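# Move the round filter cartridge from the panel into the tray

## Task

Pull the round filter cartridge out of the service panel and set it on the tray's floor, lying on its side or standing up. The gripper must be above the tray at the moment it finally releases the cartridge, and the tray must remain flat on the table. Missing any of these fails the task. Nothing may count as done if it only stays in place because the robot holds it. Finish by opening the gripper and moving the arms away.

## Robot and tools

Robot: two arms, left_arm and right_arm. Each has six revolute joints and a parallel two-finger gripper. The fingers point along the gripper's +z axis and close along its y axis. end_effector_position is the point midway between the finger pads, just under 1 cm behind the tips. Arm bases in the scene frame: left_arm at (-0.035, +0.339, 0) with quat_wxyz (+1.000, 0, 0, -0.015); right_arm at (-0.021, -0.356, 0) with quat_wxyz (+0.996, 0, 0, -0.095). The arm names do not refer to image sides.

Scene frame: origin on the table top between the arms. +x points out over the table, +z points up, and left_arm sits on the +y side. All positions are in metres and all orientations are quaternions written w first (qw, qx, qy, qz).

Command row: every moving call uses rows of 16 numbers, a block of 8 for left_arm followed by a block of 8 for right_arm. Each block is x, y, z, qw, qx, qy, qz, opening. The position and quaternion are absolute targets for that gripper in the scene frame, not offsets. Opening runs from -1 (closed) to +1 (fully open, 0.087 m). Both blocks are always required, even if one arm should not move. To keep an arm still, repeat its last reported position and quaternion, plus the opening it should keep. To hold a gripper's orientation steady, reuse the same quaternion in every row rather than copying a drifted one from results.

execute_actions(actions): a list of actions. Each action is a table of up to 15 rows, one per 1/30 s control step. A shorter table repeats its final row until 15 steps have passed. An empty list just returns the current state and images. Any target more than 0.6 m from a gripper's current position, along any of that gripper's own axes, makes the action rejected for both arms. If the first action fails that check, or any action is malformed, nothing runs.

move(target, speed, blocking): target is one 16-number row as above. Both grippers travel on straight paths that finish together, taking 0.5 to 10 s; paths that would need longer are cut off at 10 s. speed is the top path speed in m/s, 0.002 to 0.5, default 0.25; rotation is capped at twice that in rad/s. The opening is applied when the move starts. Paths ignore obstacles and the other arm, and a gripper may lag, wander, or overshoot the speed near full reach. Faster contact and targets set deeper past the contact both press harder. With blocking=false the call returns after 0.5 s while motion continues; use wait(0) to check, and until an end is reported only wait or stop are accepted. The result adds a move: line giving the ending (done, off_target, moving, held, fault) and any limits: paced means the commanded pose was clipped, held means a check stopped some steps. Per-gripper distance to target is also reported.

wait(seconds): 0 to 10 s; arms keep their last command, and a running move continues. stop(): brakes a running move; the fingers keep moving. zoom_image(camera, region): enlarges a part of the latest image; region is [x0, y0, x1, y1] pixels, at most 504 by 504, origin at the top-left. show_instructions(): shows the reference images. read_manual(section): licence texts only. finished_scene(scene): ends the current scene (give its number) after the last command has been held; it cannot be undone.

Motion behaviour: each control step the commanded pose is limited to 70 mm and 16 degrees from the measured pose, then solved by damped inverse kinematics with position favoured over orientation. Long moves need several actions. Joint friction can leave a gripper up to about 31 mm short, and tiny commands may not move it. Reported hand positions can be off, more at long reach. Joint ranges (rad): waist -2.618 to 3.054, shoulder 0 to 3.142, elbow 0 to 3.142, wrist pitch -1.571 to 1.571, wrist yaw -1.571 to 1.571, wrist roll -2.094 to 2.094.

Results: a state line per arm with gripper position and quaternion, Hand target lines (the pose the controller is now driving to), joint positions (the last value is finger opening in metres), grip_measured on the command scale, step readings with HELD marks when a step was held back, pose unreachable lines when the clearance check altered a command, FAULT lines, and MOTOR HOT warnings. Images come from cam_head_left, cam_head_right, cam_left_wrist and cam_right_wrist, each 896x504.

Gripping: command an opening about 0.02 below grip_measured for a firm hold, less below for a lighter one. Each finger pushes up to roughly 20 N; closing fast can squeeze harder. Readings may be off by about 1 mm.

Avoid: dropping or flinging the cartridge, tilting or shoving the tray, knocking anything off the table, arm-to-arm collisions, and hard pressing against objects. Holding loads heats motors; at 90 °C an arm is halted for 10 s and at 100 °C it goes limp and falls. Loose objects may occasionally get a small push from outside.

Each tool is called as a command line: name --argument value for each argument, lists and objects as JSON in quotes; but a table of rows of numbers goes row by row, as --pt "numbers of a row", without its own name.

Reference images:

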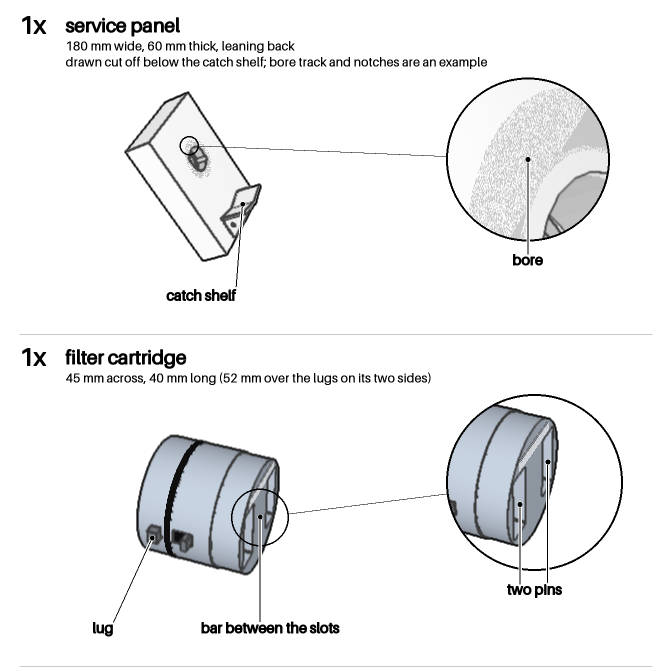

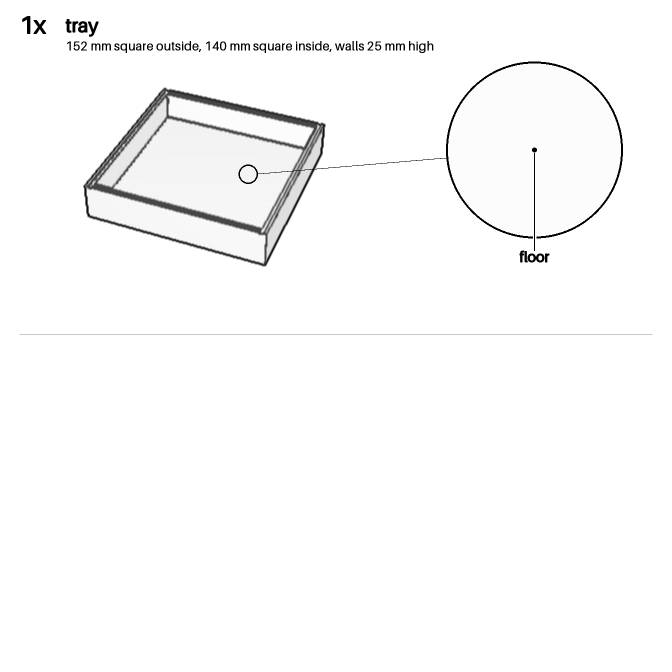

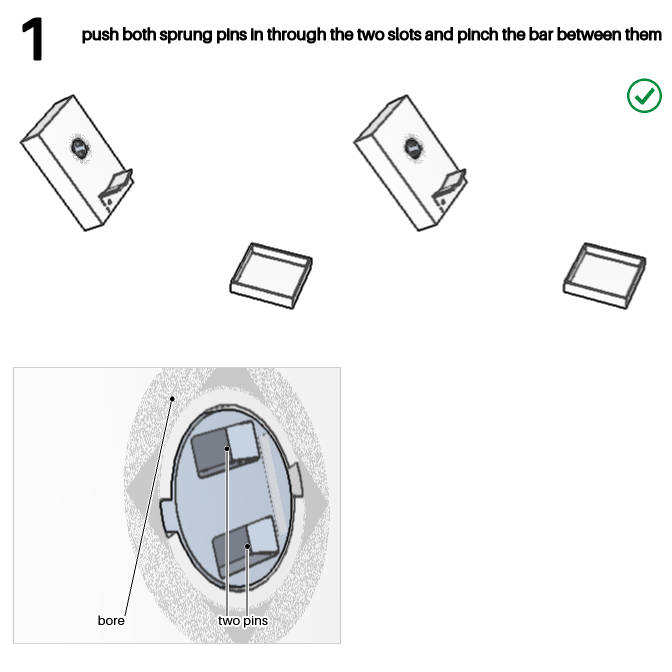

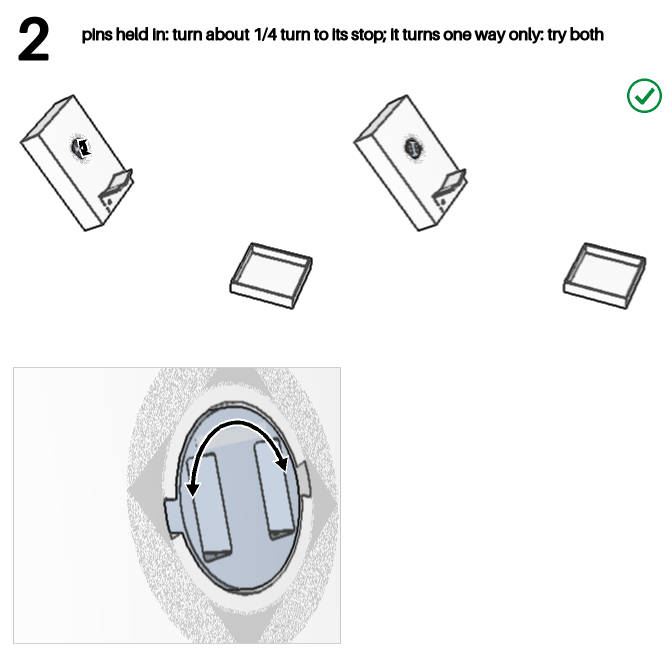

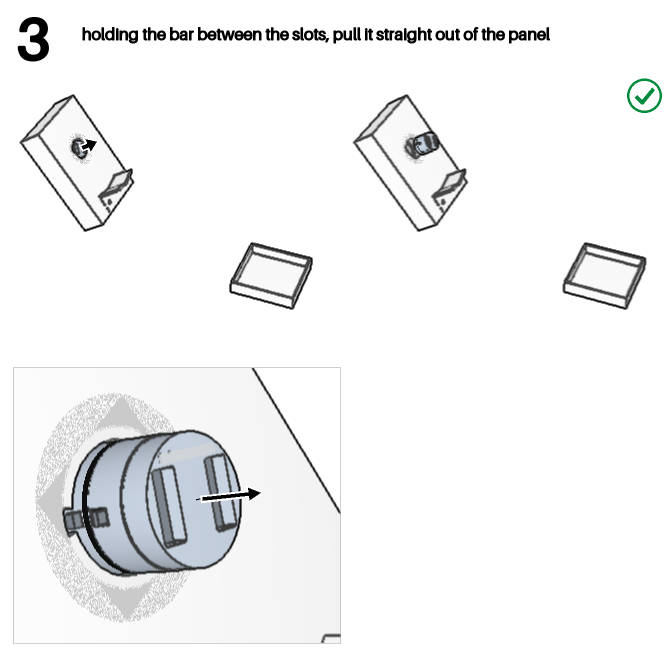

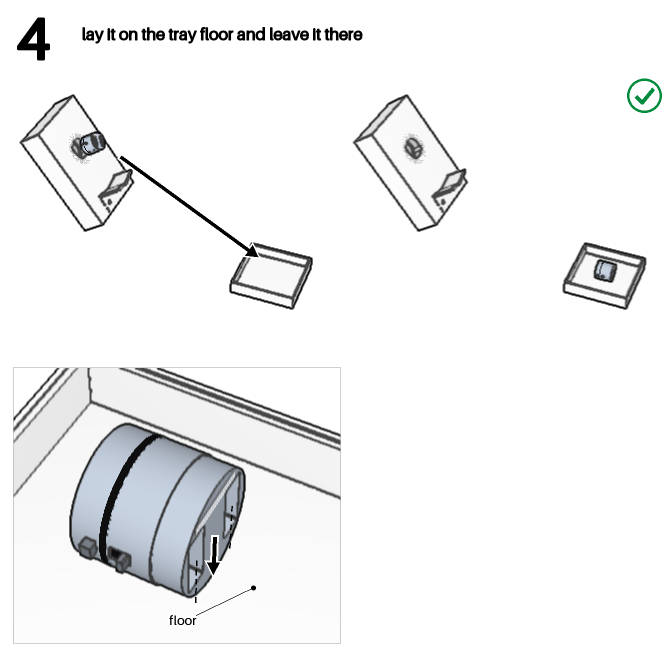

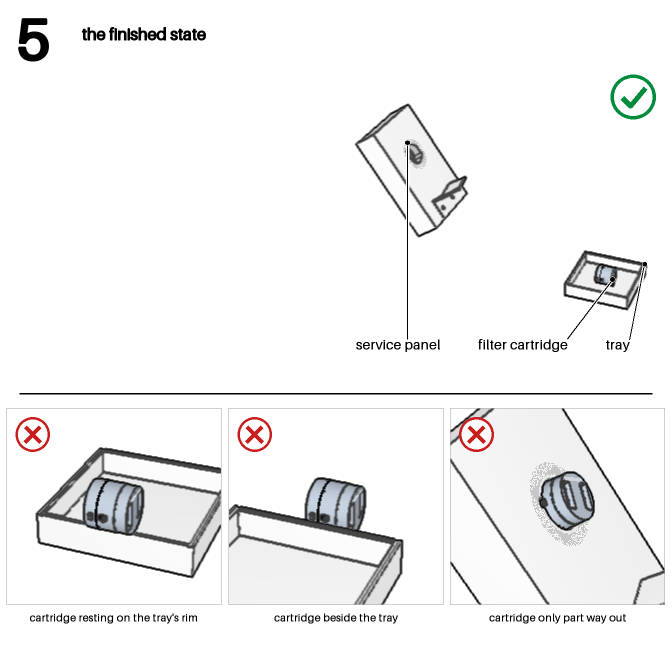

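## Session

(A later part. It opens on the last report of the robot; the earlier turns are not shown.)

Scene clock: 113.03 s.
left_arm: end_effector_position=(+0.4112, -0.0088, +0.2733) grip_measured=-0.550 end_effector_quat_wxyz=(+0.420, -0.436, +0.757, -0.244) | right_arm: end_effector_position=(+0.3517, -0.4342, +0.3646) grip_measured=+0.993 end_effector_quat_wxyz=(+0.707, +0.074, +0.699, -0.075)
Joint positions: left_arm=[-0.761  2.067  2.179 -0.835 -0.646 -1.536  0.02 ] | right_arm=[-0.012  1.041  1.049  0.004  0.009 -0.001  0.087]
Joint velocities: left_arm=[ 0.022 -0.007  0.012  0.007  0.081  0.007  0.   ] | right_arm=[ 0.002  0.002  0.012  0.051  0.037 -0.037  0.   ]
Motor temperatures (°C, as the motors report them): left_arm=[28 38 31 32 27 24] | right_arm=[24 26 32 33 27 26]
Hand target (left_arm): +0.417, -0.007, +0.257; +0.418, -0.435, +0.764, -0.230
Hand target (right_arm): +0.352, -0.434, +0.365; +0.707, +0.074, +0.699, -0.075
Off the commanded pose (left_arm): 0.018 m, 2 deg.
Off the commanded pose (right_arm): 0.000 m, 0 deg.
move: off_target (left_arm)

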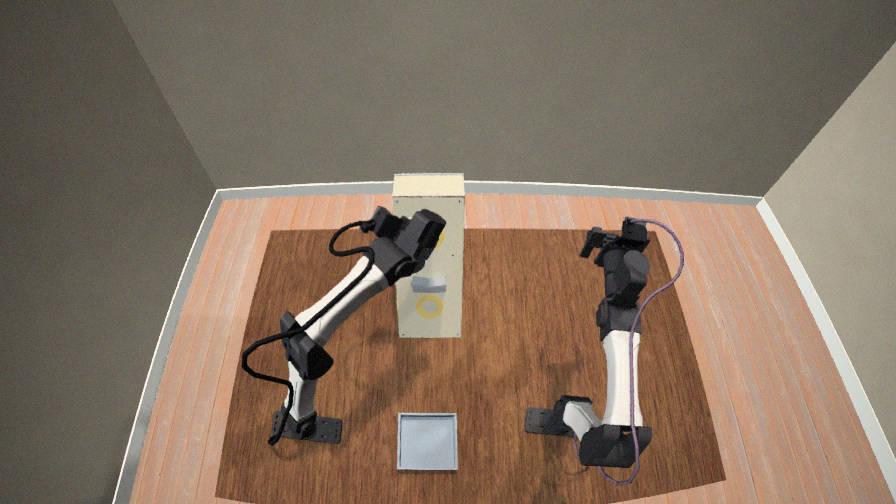

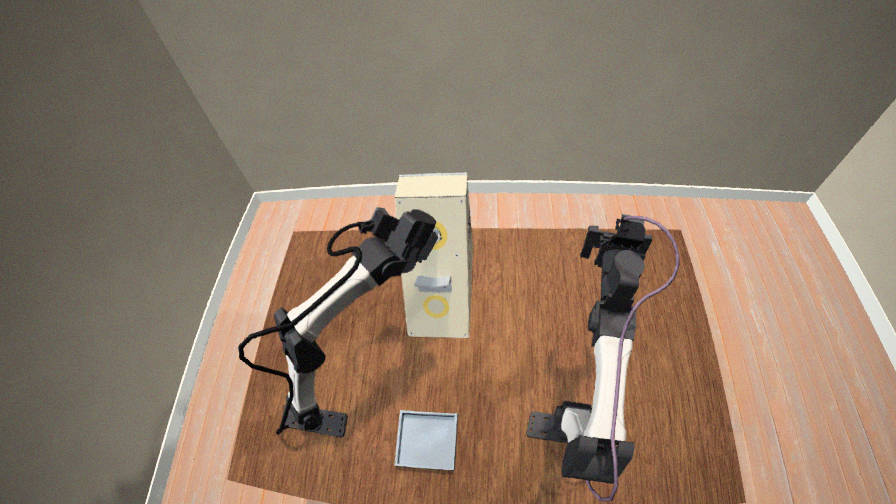

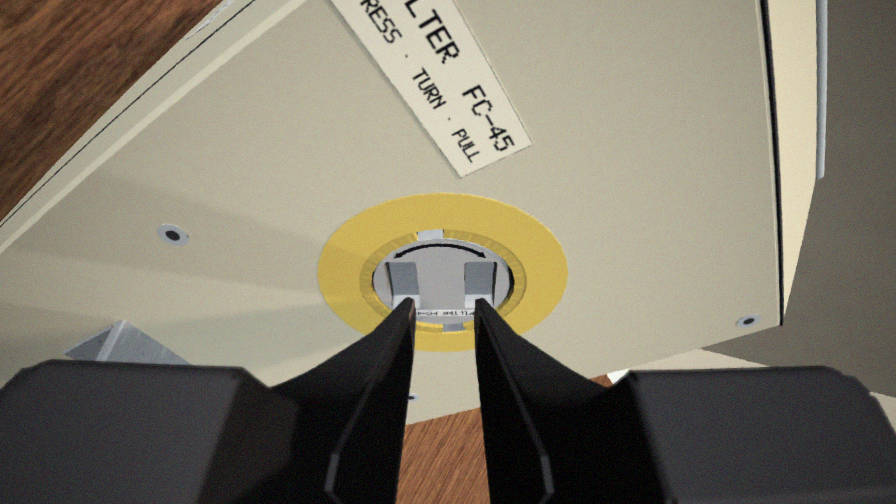

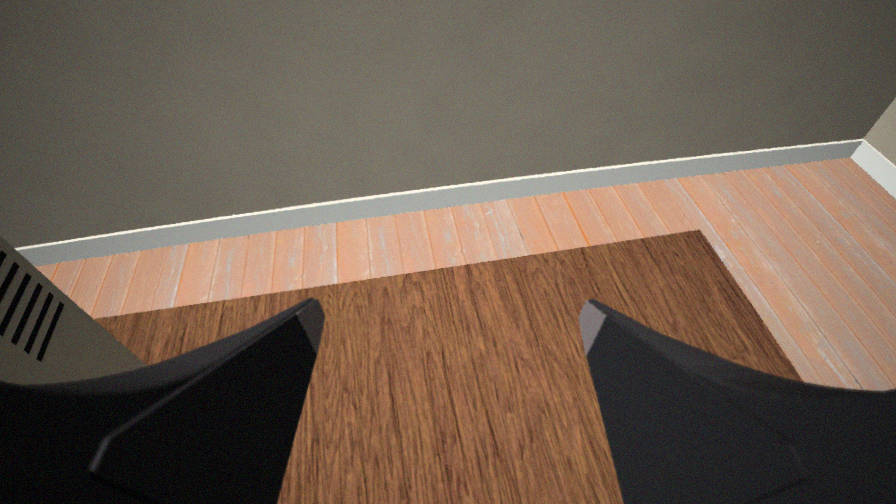

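move --target '[0.368,-0.007,0.285,0.418,-0.4354,0.765,-0.2305,-0.55,0.3517,-0.4342,0.3646,0.707,0.074,0.699,-0.075,1]' --speed 0.1

Scene clock: 117.63 s.
left_arm: end_effector_position=(+0.3739, -0.0084, +0.2935) grip_measured=-0.550 end_effector_quat_wxyz=(+0.418, -0.438, +0.758, -0.244) | right_arm: end_effector_position=(+0.3517, -0.4342, +0.3646) grip_measured=+0.993 end_effector_quat_wxyz=(+0.707, +0.074, +0.699, -0.075)
Joint positions: left_arm=[-0.824  1.989  2.159 -0.929 -0.69  -1.595  0.02 ] | right_arm=[-0.012  1.041  1.049  0.004  0.009 -0.001  0.087]
Joint velocities: left_arm=[-0.002 -0.007 -0.002  0.007 -0.066  0.022 -0.   ] | right_arm=[ 0.002  0.007 -0.017  0.051 -0.007  0.037  0.001]
Motor temperatures (°C, as the motors report them): left_arm=[28 39 31 33 27 24] | right_arm=[24 26 32 33 27 26]
Hand target (left_arm): +0.368, -0.006, +0.285; +0.417, -0.435, +0.764, -0.230
Hand target (right_arm): +0.352, -0.434, +0.365; +0.707, +0.074, +0.699, -0.075
Off the commanded pose (left_arm): 0.010 m, 2 deg.
Off the commanded pose (right_arm): 0.000 m, 0 deg.
move: done

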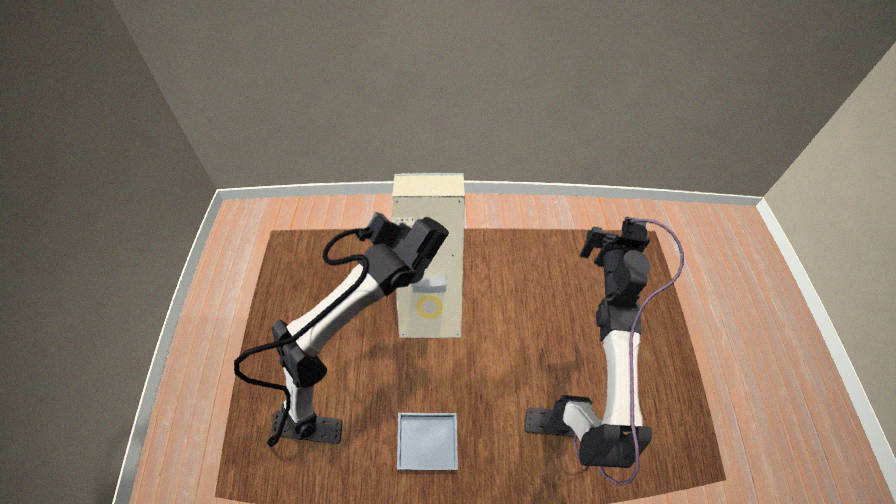

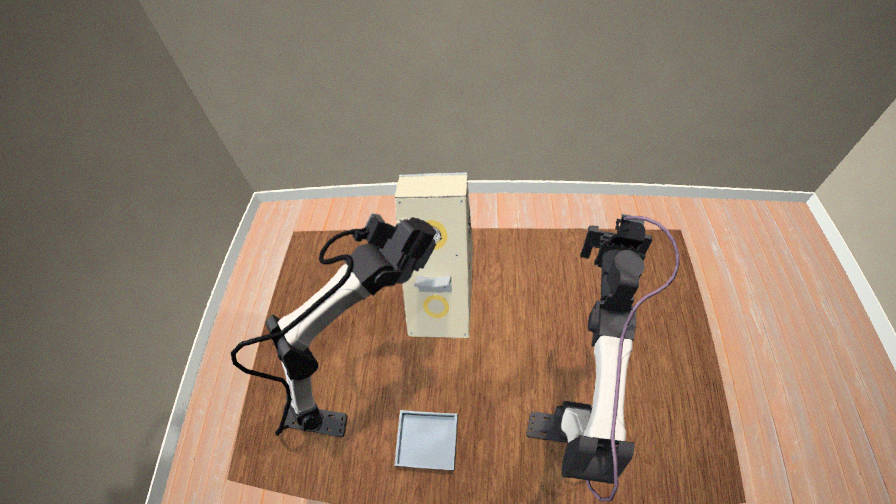

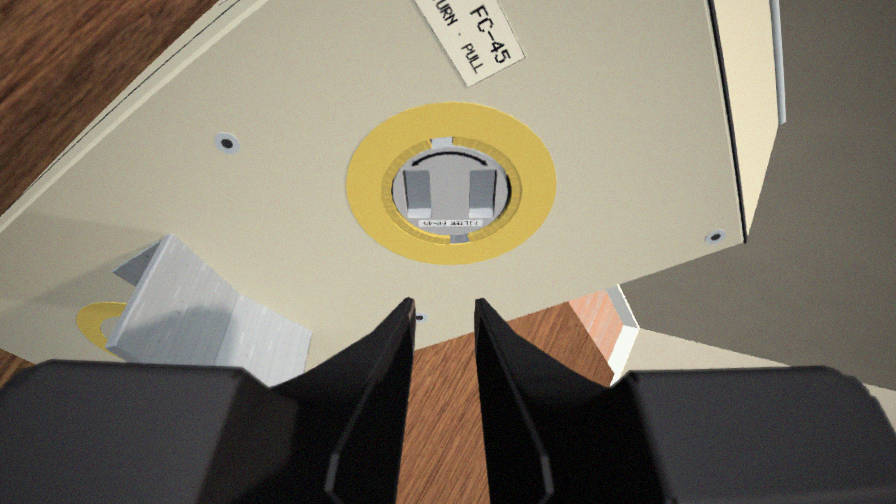

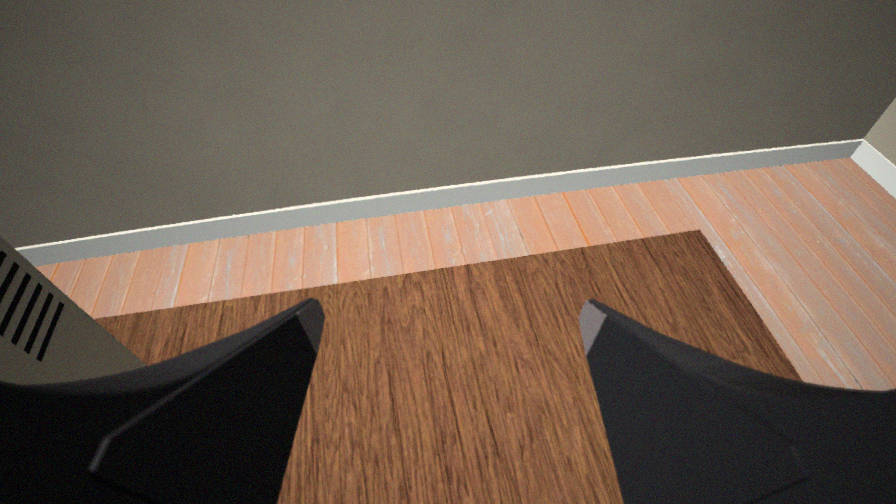

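move --target '[0.372,-0.011,0.317,0.423,-0.4394,0.7505,-0.2565,-0.55,0.3517,-0.4342,0.3646,0.707,0.074,0.699,-0.075,1]' --speed 0.1

Scene clock: 126.87 s.
left_arm: end_effector_position=(+0.3724, -0.0061, +0.3221) grip_measured=-0.550 end_effector_quat_wxyz=(+0.423, -0.442, +0.746, -0.264) | right_arm: end_effector_position=(+0.3517, -0.4342, +0.3646) grip_measured=+0.993 end_effector_quat_wxyz=(+0.707, +0.074, +0.699, -0.075)
Joint positions: left_arm=[-0.824  1.989  2.248 -0.972 -0.692 -1.596  0.02 ] | right_arm=[-0.012  1.041  1.049  0.004  0.009 -0.001  0.087]
Joint velocities: left_arm=[ 0.002 -0.017 -0.007  0.007 -0.066 -0.037 -0.   ] | right_arm=[-0.012  0.007 -0.007 -0.022 -0.037 -0.022  0.001]
Motor temperatures (°C, as the motors report them): left_arm=[28 40 31 32 27 24] | right_arm=[24 26 32 33 27 26]
Hand target (left_arm): +0.372, -0.011, +0.317; +0.423, -0.439, +0.750, -0.257
Hand target (right_arm): +0.352, -0.434, +0.365; +0.707, +0.074, +0.699, -0.075
Off the commanded pose (left_arm): 0.007 m, 1 deg.
Off the commanded pose (right_arm): 0.000 m, 0 deg.
move: done

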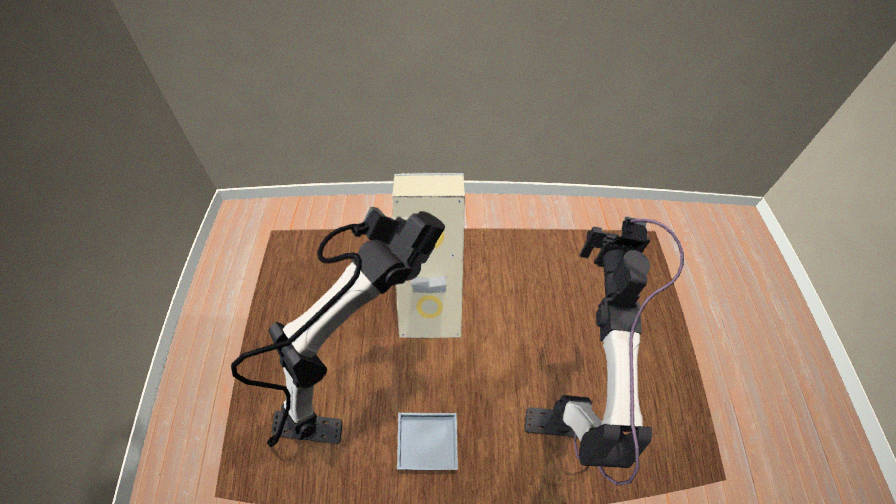

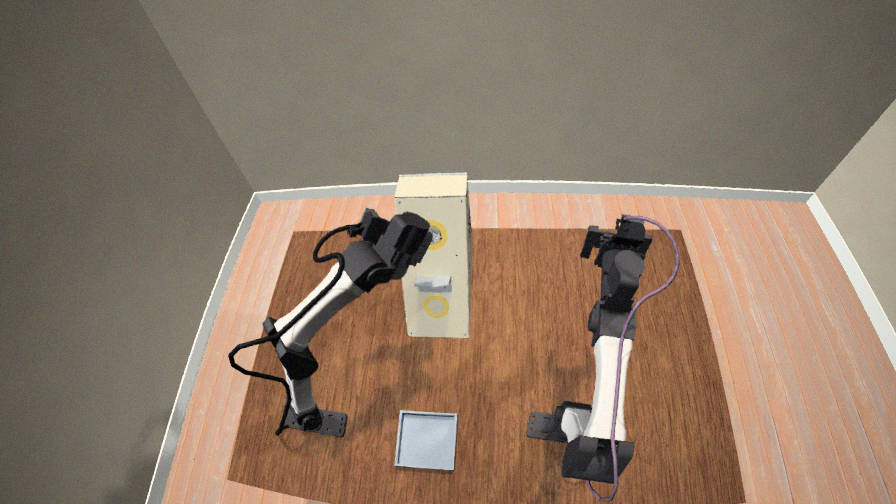

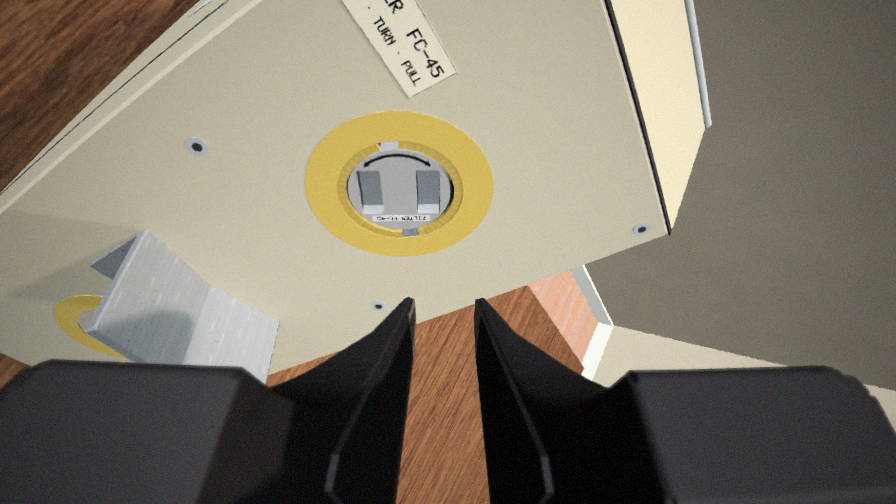

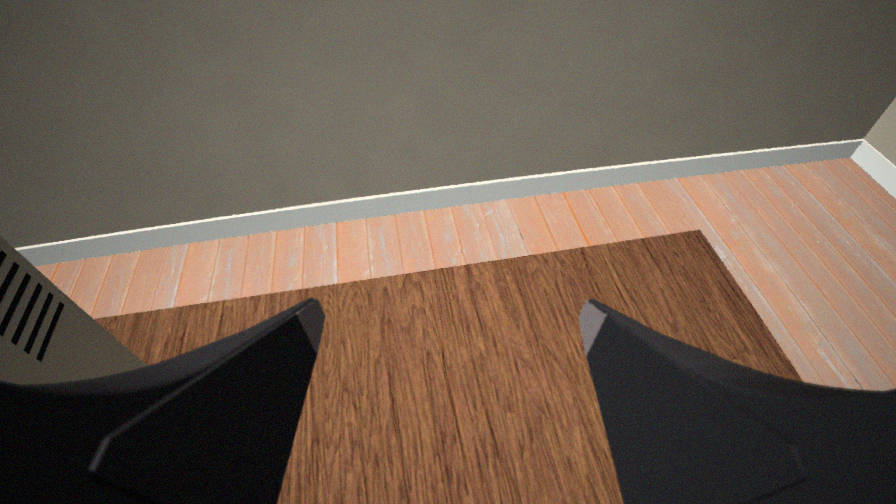

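move --target '[0.417,-0.0061,0.257,0.418,-0.4354,0.765,-0.2305,-0.55,0.3517,-0.4342,0.3646,0.707,0.074,0.699,-0.075,1]' --speed 0.06

zoom_image --camera "cam_left_wrist" --region '[320, 170, 570, 370]'

Scene clock: 135.67 s.
left_arm: end_effector_position=(+0.4114, -0.0096, +0.2765) grip_measured=-0.550 end_effector_quat_wxyz=(+0.421, -0.436, +0.756, -0.247) | right_arm: end_effector_position=(+0.3517, -0.4342, +0.3646) grip_measured=+0.993 end_effector_quat_wxyz=(+0.707, +0.074, +0.699, -0.075)
Joint positions: left_arm=[-0.762  2.068  2.187 -0.835 -0.646 -1.536  0.02 ] | right_arm=[-0.012  1.041  1.049  0.004  0.009 -0.001  0.087]
Joint velocities: left_arm=[-0.002  0.012 -0.002 -0.007  0.022 -0.037  0.001] | right_arm=[-0.002  0.002  0.007  0.066 -0.051 -0.051  0.002]
Motor temperatures (°C, as the motors report them): left_arm=[28 39 32 32 27 24] | right_arm=[24 26 32 33 27 26]
Hand target (left_arm): +0.417, -0.007, +0.257; +0.418, -0.435, +0.764, -0.230
Hand target (right_arm): +0.352, -0.434, +0.365; +0.707, +0.074, +0.699, -0.075
Off the commanded pose (left_arm): 0.021 m, 2 deg.
Off the commanded pose (right_arm): 0.000 m, 0 deg.
move: off_target (left_arm)

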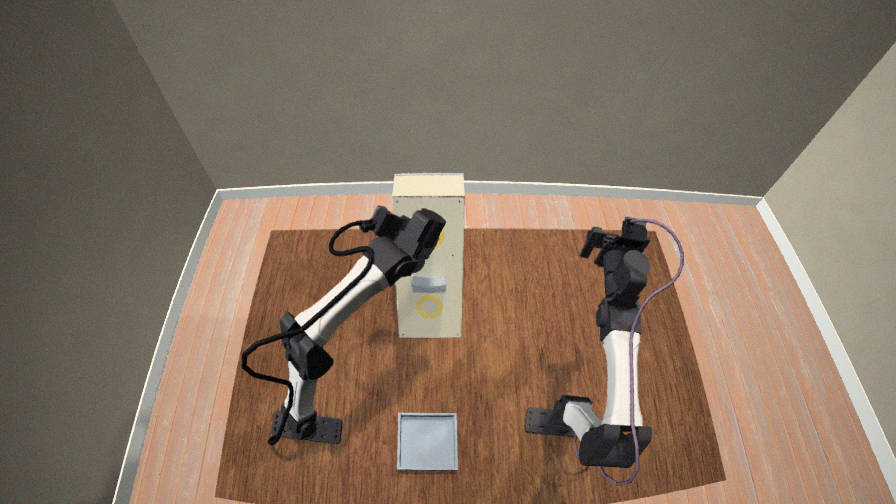

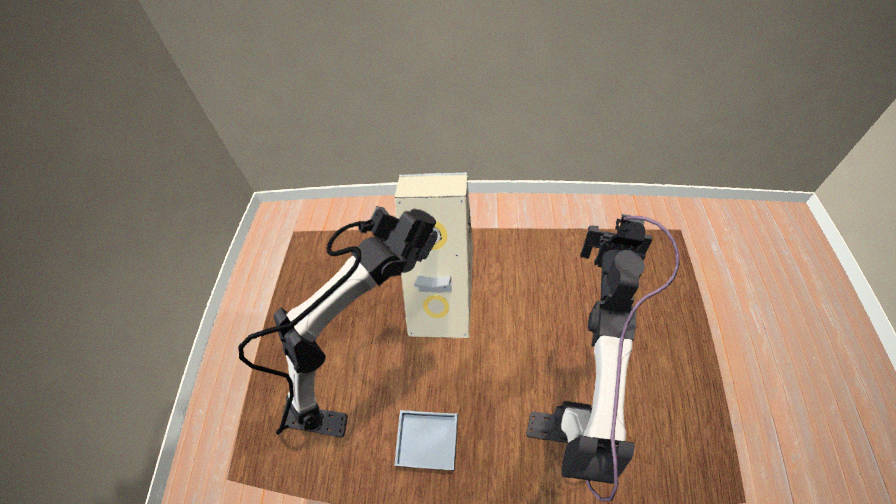

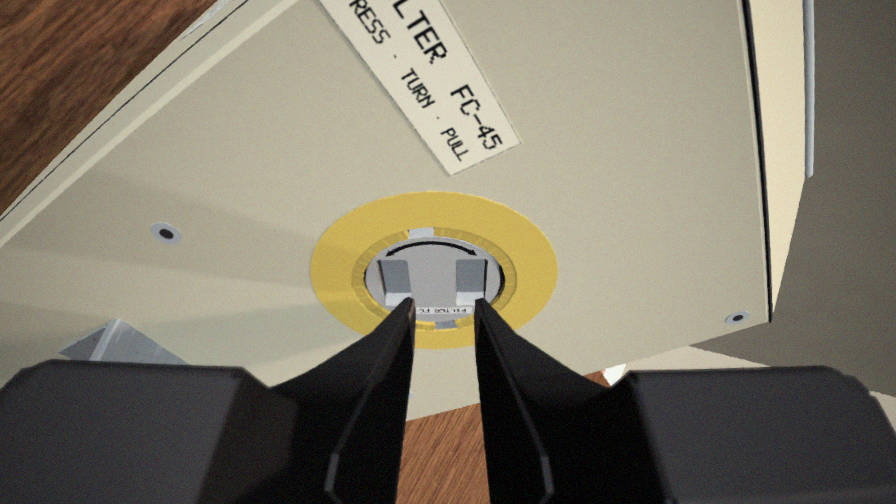

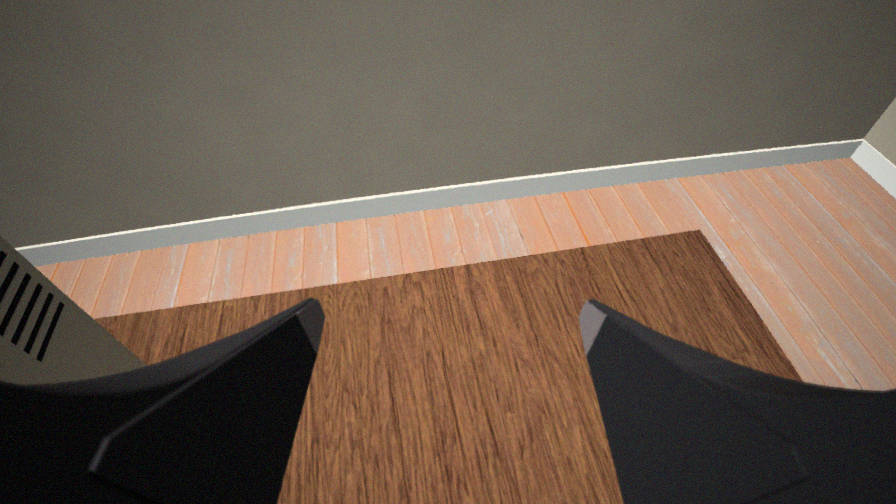

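Region (320, 170, 570, 370) of cam_left_wrist's 896x504 image, scaled by 2.016, with more detail than that image has; it fills the top 403 rows of this view, and the rest is white.

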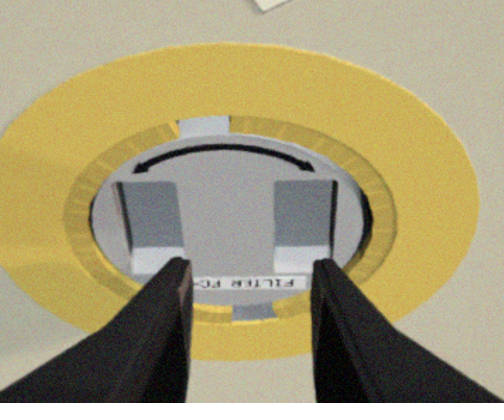

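move --target '[0.372,-0.008,0.317,0.42,-0.437,0.758,-0.242,-0.55,0.3517,-0.4342,0.3646,0.707,0.074,0.699,-0.075,1]' --speed 0.12

execute_actions --actions '[[[0.374,-0.006,0.311,0.418,-0.4354,0.765,-0.2305,-0.55,0.3517,-0.4342,0.3646,0.707,0.074,0.699,-0.075,1],[0.376,-0.006,0.307,0.418,-0.4354,0.765,-0.2305,-0.55,0.3517,-0.4342,0.3646,0.707,0.074,0.699,-0.075,1],[0.378,-0.006,0.3035,0.418,-0.4354,0.765,-0.2305,-0.55,0.3517,-0.4342,0.3646,0.707,0.074,0.699,-0.075,1],[0.380,-0.005,0.300,0.418,-0.4354,0.765,-0.2305,-0.55,0.3517,-0.4342,0.3646,0.707,0.074,0.699,-0.075,1],[0.382,-0.005,0.2965,0.418,-0.4354,0.765,-0.2305,-0.55,0.3517,-0.4342,0.3646,0.707,0.074,0.699,-0.075,1],[0.384,-0.005,0.293,0.418,-0.4354,0.765,-0.2305,-0.55,0.3517,-0.4342,0.3646,0.707,0.074,0.699,-0.075,1],[0.386,-0.005,0.2895,0.418,-0.4354,0.765,-0.2305,-0.55,0.3517,-0.4342,0.3646,0.707,0.074,0.699,-0.075,1],[0.388,-0.005,0.286,0.418,-0.4354,0.765,-0.2305,-0.55,0.3517,-0.4342,0.3646,0.707,0.074,0.699,-0.075,1],[0.390,-0.004,0.2825,0.418,-0.4354,0.765,-0.2305,-0.55,0.3517,-0.4342,0.3646,0.707,0.074,0.699,-0.075,1],[0.392,-0.004,0.279,0.418,-0.4354,0.765,-0.2305,-0.55,0.3517,-0.4342,0.3646,0.707,0.074,0.699,-0.075,1],[0.394,-0.004,0.2755,0.418,-0.4354,0.765,-0.2305,-0.55,0.3517,-0.4342,0.3646,0.707,0.074,0.699,-0.075,1],[0.396,-0.004,0.272,0.418,-0.4354,0.765,-0.2305,-0.55,0.3517,-0.4342,0.3646,0.707,0.074,0.699,-0.075,1],[0.398,-0.004,0.269,0.418,-0.4354,0.765,-0.2305,-0.55,0.3517,-0.4342,0.3646,0.707,0.074,0.699,-0.075,1],[0.400,-0.004,0.266,0.418,-0.4354,0.765,-0.2305,-0.55,0.3517,-0.4342,0.3646,0.707,0.074,0.699,-0.075,1],[0.402,-0.004,0.2635,0.418,-0.4354,0.765,-0.2305,-0.55,0.3517,-0.4342,0.3646,0.707,0.074,0.699,-0.075,1]],[[0.404,-0.004,0.2614,0.418,-0.4354,0.765,-0.2305,-0.55,0.3517,-0.4342,0.3646,0.707,0.074,0.699,-0.075,1],[0.406,-0.004,0.2599,0.418,-0.4354,0.765,-0.2305,-0.55,0.3517,-0.4342,0.3646,0.707,0.074,0.699,-0.075,1],[0.408,-0.004,0.2586,0.418,-0.4354,0.765,-0.2305,-0.55,0.3517,-0.4342,0.3646,0.707,0.074,0.699,-0.075,1],[0.410,-0.004,0.2574,0.418,-0.4354,0.765,-0.2305,-0.55,0.3517,-0.4342,0.3646,0.707,0.074,0.699,-0.075,1],[0.412,-0.004,0.2561,0.418,-0.4354,0.765,-0.2305,-0.55,0.3517,-0.4342,0.3646,0.707,0.074,0.699,-0.075,1],[0.414,-0.004,0.2549,0.418,-0.4354,0.765,-0.2305,-0.55,0.3517,-0.4342,0.3646,0.707,0.074,0.699,-0.075,1],[0.416,-0.004,0.2536,0.418,-0.4354,0.765,-0.2305,-0.55,0.3517,-0.4342,0.3646,0.707,0.074,0.699,-0.075,1],[0.418,-0.004,0.2524,0.418,-0.4354,0.765,-0.2305,-0.55,0.3517,-0.4342,0.3646,0.707,0.074,0.699,-0.075,1],[0.420,-0.004,0.2511,0.418,-0.4354,0.765,-0.2305,-0.55,0.3517,-0.4342,0.3646,0.707,0.074,0.699,-0.075,1],[0.422,-0.004,0.2499,0.418,-0.4354,0.765,-0.2305,-0.55,0.3517,-0.4342,0.3646,0.707,0.074,0.699,-0.075,1],[0.424,-0.004,0.2486,0.418,-0.4354,0.765,-0.2305,-0.55,0.3517,-0.4342,0.3646,0.707,0.074,0.699,-0.075,1],[0.426,-0.004,0.2474,0.418,-0.4354,0.765,-0.2305,-0.55,0.3517,-0.4342,0.3646,0.707,0.074,0.699,-0.075,1],[0.428,-0.004,0.2461,0.418,-0.4354,0.765,-0.2305,-0.55,0.3517,-0.4342,0.3646,0.707,0.074,0.699,-0.075,1],[0.4295,-0.004,0.2452,0.418,-0.4354,0.765,-0.2305,-0.55,0.3517,-0.4342,0.3646,0.707,0.074,0.699,-0.075,1],[0.431,-0.004,0.2443,0.418,-0.4354,0.765,-0.2305,-0.55,0.3517,-0.4342,0.3646,0.707,0.074,0.699,-0.075,1]],[[0.431,-0.004,0.2443,0.418,-0.4354,0.765,-0.2305,-0.55,0.3517,-0.4342,0.3646,0.707,0.074,0.699,-0.075,1]]]'

zoom_image --camera "cam_left_wrist" --region '[320, 220, 570, 420]'

Scene clock: 154.40 s.
left_arm: end_effector_position=(+0.3753, -0.0058, +0.3095) grip_measured=-0.550 end_effector_quat_wxyz=(+0.417, -0.437, +0.760, -0.238) | right_arm: end_effector_position=(+0.3517, -0.4342, +0.3646) grip_measured=+0.993 end_effector_quat_wxyz=(+0.707, +0.074, +0.699, -0.075)
Joint positions: left_arm=[-0.817  2.045  2.322 -1.047 -0.686 -1.59   0.02 ] | right_arm=[-0.012  1.041  1.049  0.004  0.009 -0.001  0.087]
Joint velocities: left_arm=[-0.017 -0.007 -0.007 -0.095 -0.007  0.066  0.   ] | right_arm=[ 0.002 -0.017 -0.002 -0.037  0.007 -0.007 -0.001]
Motor temperatures (°C, as the motors report them): left_arm=[28 41 32 33 27 24] | right_arm=[24 26 33 34 27 26]
Hand target (left_arm): +0.372, -0.007, +0.317; +0.419, -0.437, +0.758, -0.242
Hand target (right_arm): +0.352, -0.434, +0.365; +0.707, +0.074, +0.699, -0.075
Off the commanded pose (left_arm): 0.009 m, 1 deg.
Off the commanded pose (right_arm): 0.000 m, 0 deg.
move: done

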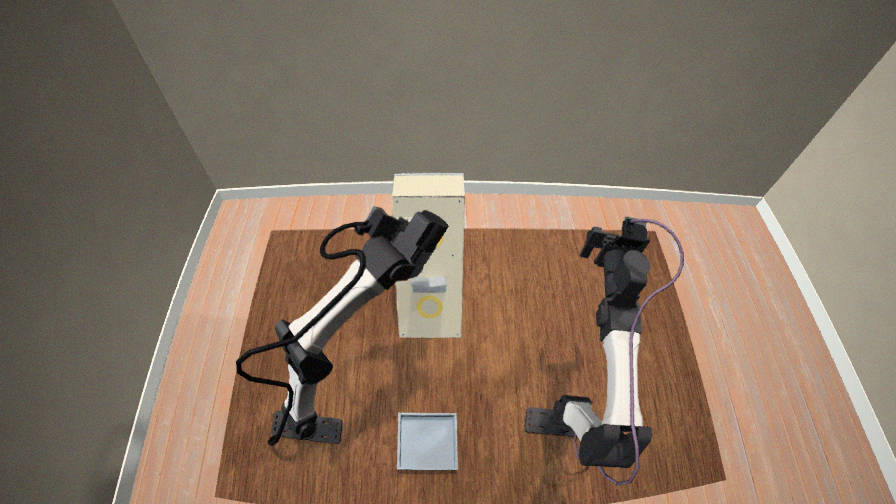

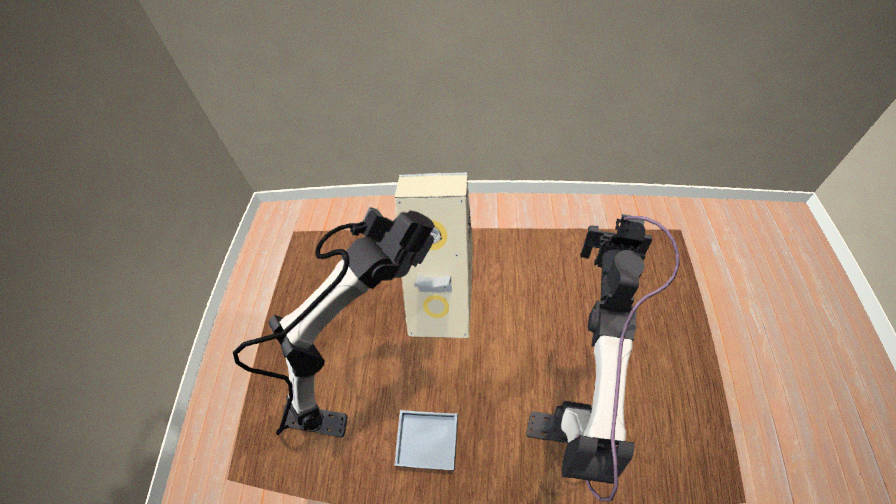

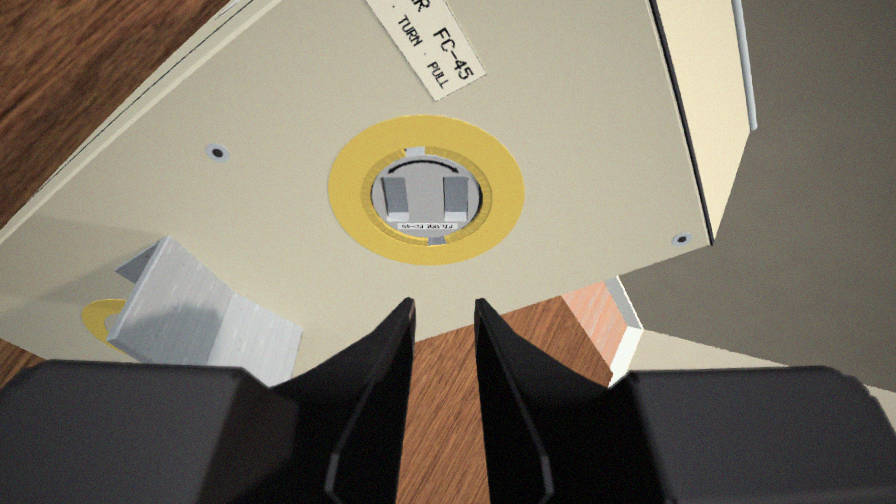

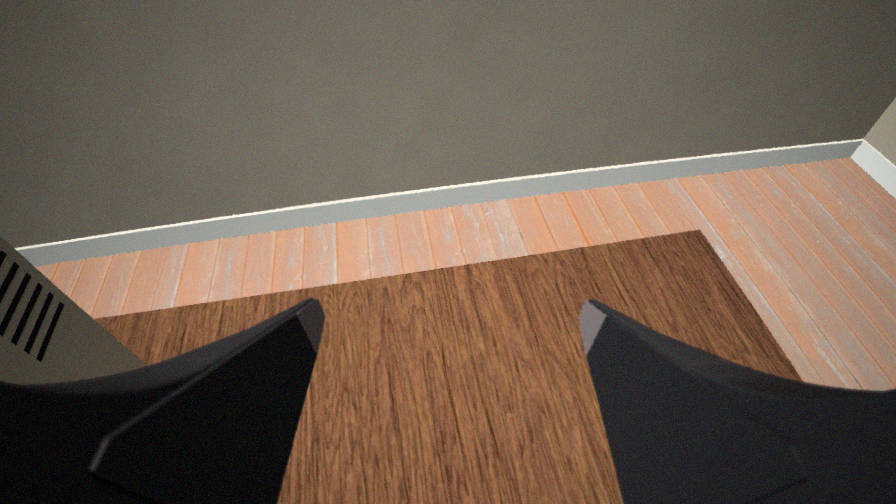

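Scene clock: 155.90 s.
left_arm: end_effector_position=(+0.4210, -0.0041, +0.2655) grip_measured=-0.550 end_effector_quat_wxyz=(+0.422, -0.435, +0.757, -0.243) | right_arm: end_effector_position=(+0.3517, -0.4342, +0.3646) grip_measured=+0.993 end_effector_quat_wxyz=(+0.707, +0.074, +0.699, -0.075)
Joint positions: left_arm=[-0.739  2.067  2.142 -0.785 -0.633 -1.513  0.02 ] | right_arm=[-0.012  1.041  1.049  0.004  0.009 -0.001  0.087]
Joint velocities: left_arm=[-0.012 -0.012 -0.002  0.007 -0.022 -0.051 -0.   ] | right_arm=[ 0.007 -0.002  0.012  0.066  0.007 -0.022 -0.002]
Motor temperatures (°C, as the motors report them): left_arm=[28 41 32 33 27 24] | right_arm=[24 26 33 34 27 26]
Hand target (left_arm): +0.430, -0.004, +0.244; +0.417, -0.435, +0.764, -0.230
Hand target (right_arm): +0.352, -0.434, +0.365; +0.707, +0.074, +0.699, -0.075
Off the commanded pose (left_arm): 0.023 m, 2 deg.
Off the commanded pose (right_arm): 0.000 m, 0 deg.
Step readings (end_effector_position; steps 1 to 15: 1st action; 16 to 30: 2nd action; 31 to 45: 3rd action):
0: left_arm (+0.3753, -0.0058, +0.3095) | right_arm (+0.3517, -0.4342, +0.3646)
1: left_arm (+0.3750, -0.0054, +0.3099) | right_arm (+0.3517, -0.4342, +0.3646)
2: left_arm (+0.3750, -0.0054, +0.3101) | right_arm (+0.3517, -0.4342, +0.3646)
4: left_arm (+0.3752, -0.0056, +0.3104) | right_arm (+0.3517, -0.4342, +0.3646)
8: left_arm (+0.3787, -0.0086, +0.3016) | right_arm (+0.3517, -0.4342, +0.3646)
15: left_arm (+0.3910, -0.0048, +0.2670) | right_arm (+0.3517, -0.4342, +0.3646)
16: left_arm (+0.3931, -0.0043, +0.2647) | right_arm (+0.3517, -0.4342, +0.3646)
17: left_arm (+0.3951, -0.0039, +0.2633) | right_arm (+0.3517, -0.4342, +0.3646)
19: left_arm (+0.3989, -0.0036, +0.2629) | right_arm (+0.3517, -0.4342, +0.3646)
23: left_arm (+0.4064, -0.0040, +0.2683) | right_arm (+0.3517, -0.4342, +0.3646)
30: left_arm (+0.4194, -0.0037, +0.2668) | right_arm (+0.3517, -0.4342, +0.3646)
31: left_arm (+0.4209, -0.0040, +0.2658) | right_arm (+0.3517, -0.4342, +0.3646)
32: left_arm (+0.4212, -0.0039, +0.2656) | right_arm (+0.3517, -0.4342, +0.3646)
34: left_arm (+0.4210, -0.0039, +0.2655) | right_arm (+0.3517, -0.4342, +0.3646)
38: left_arm (+0.4210, -0.0040, +0.2655) | right_arm (+0.3517, -0.4342, +0.3646)
45: end_effector_position above

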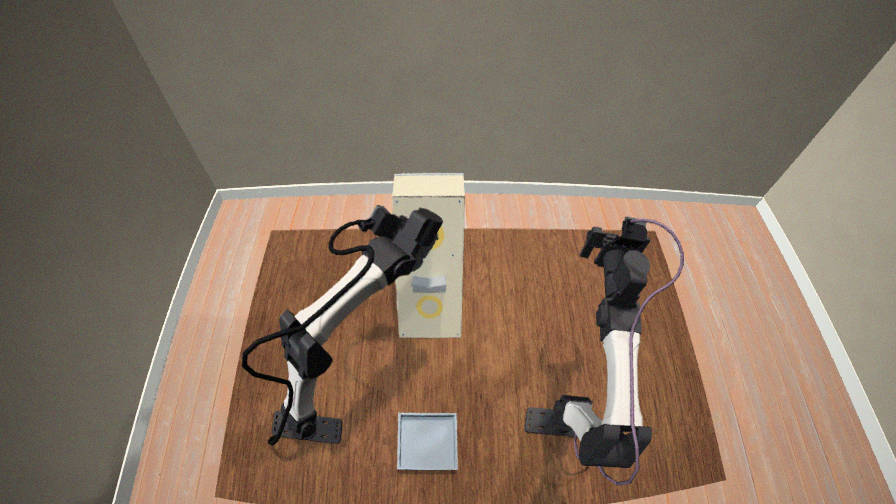

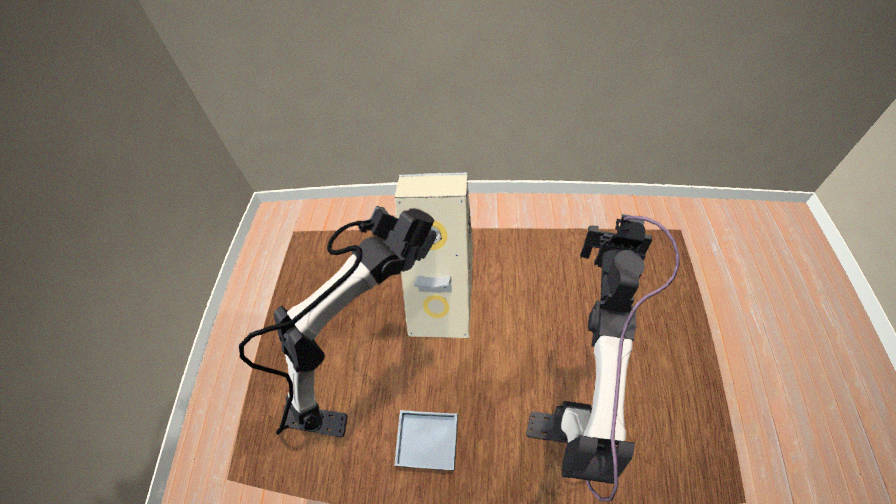

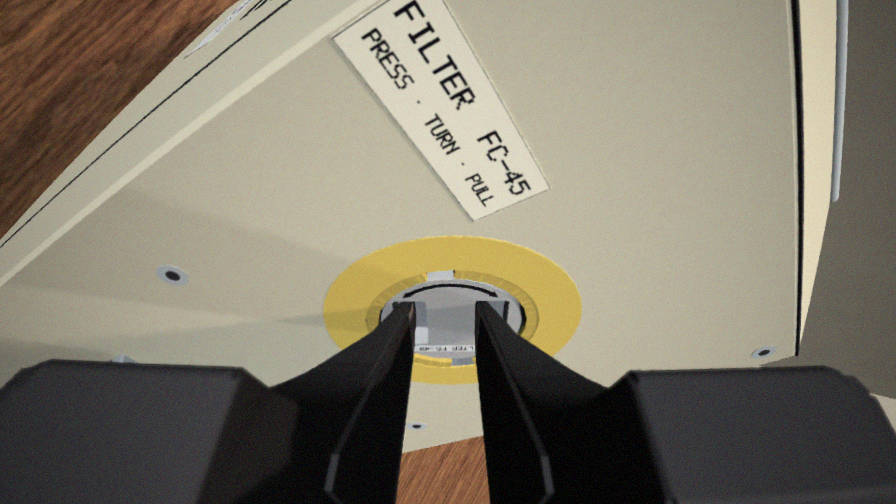

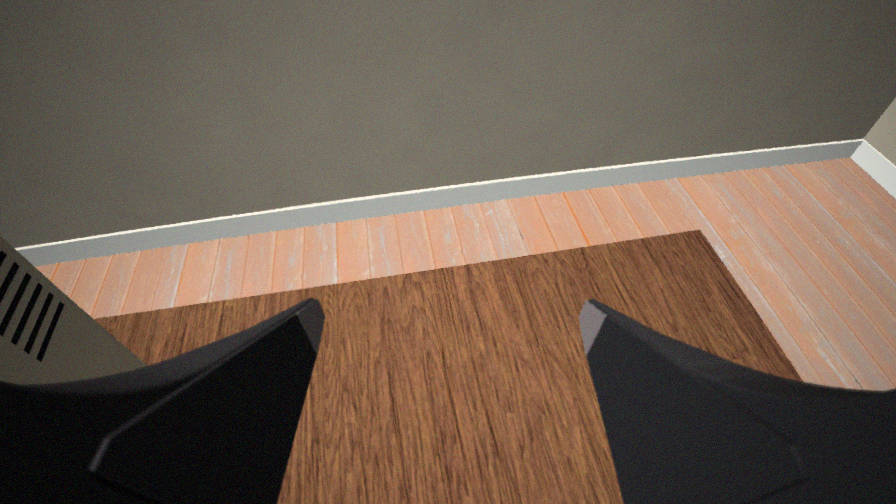

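Region (320, 220, 570, 420) of cam_left_wrist's 896x504 image, scaled by 2.016, with more detail than that image has; it fills the top 403 rows of this view, and the rest is white.

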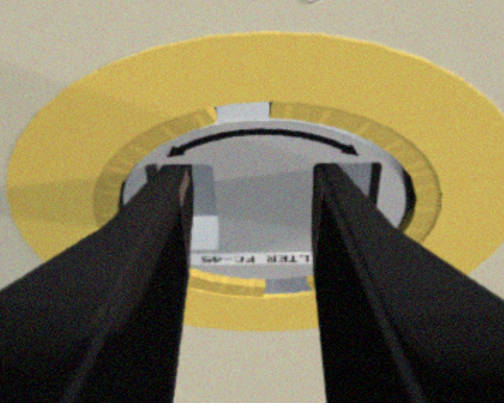

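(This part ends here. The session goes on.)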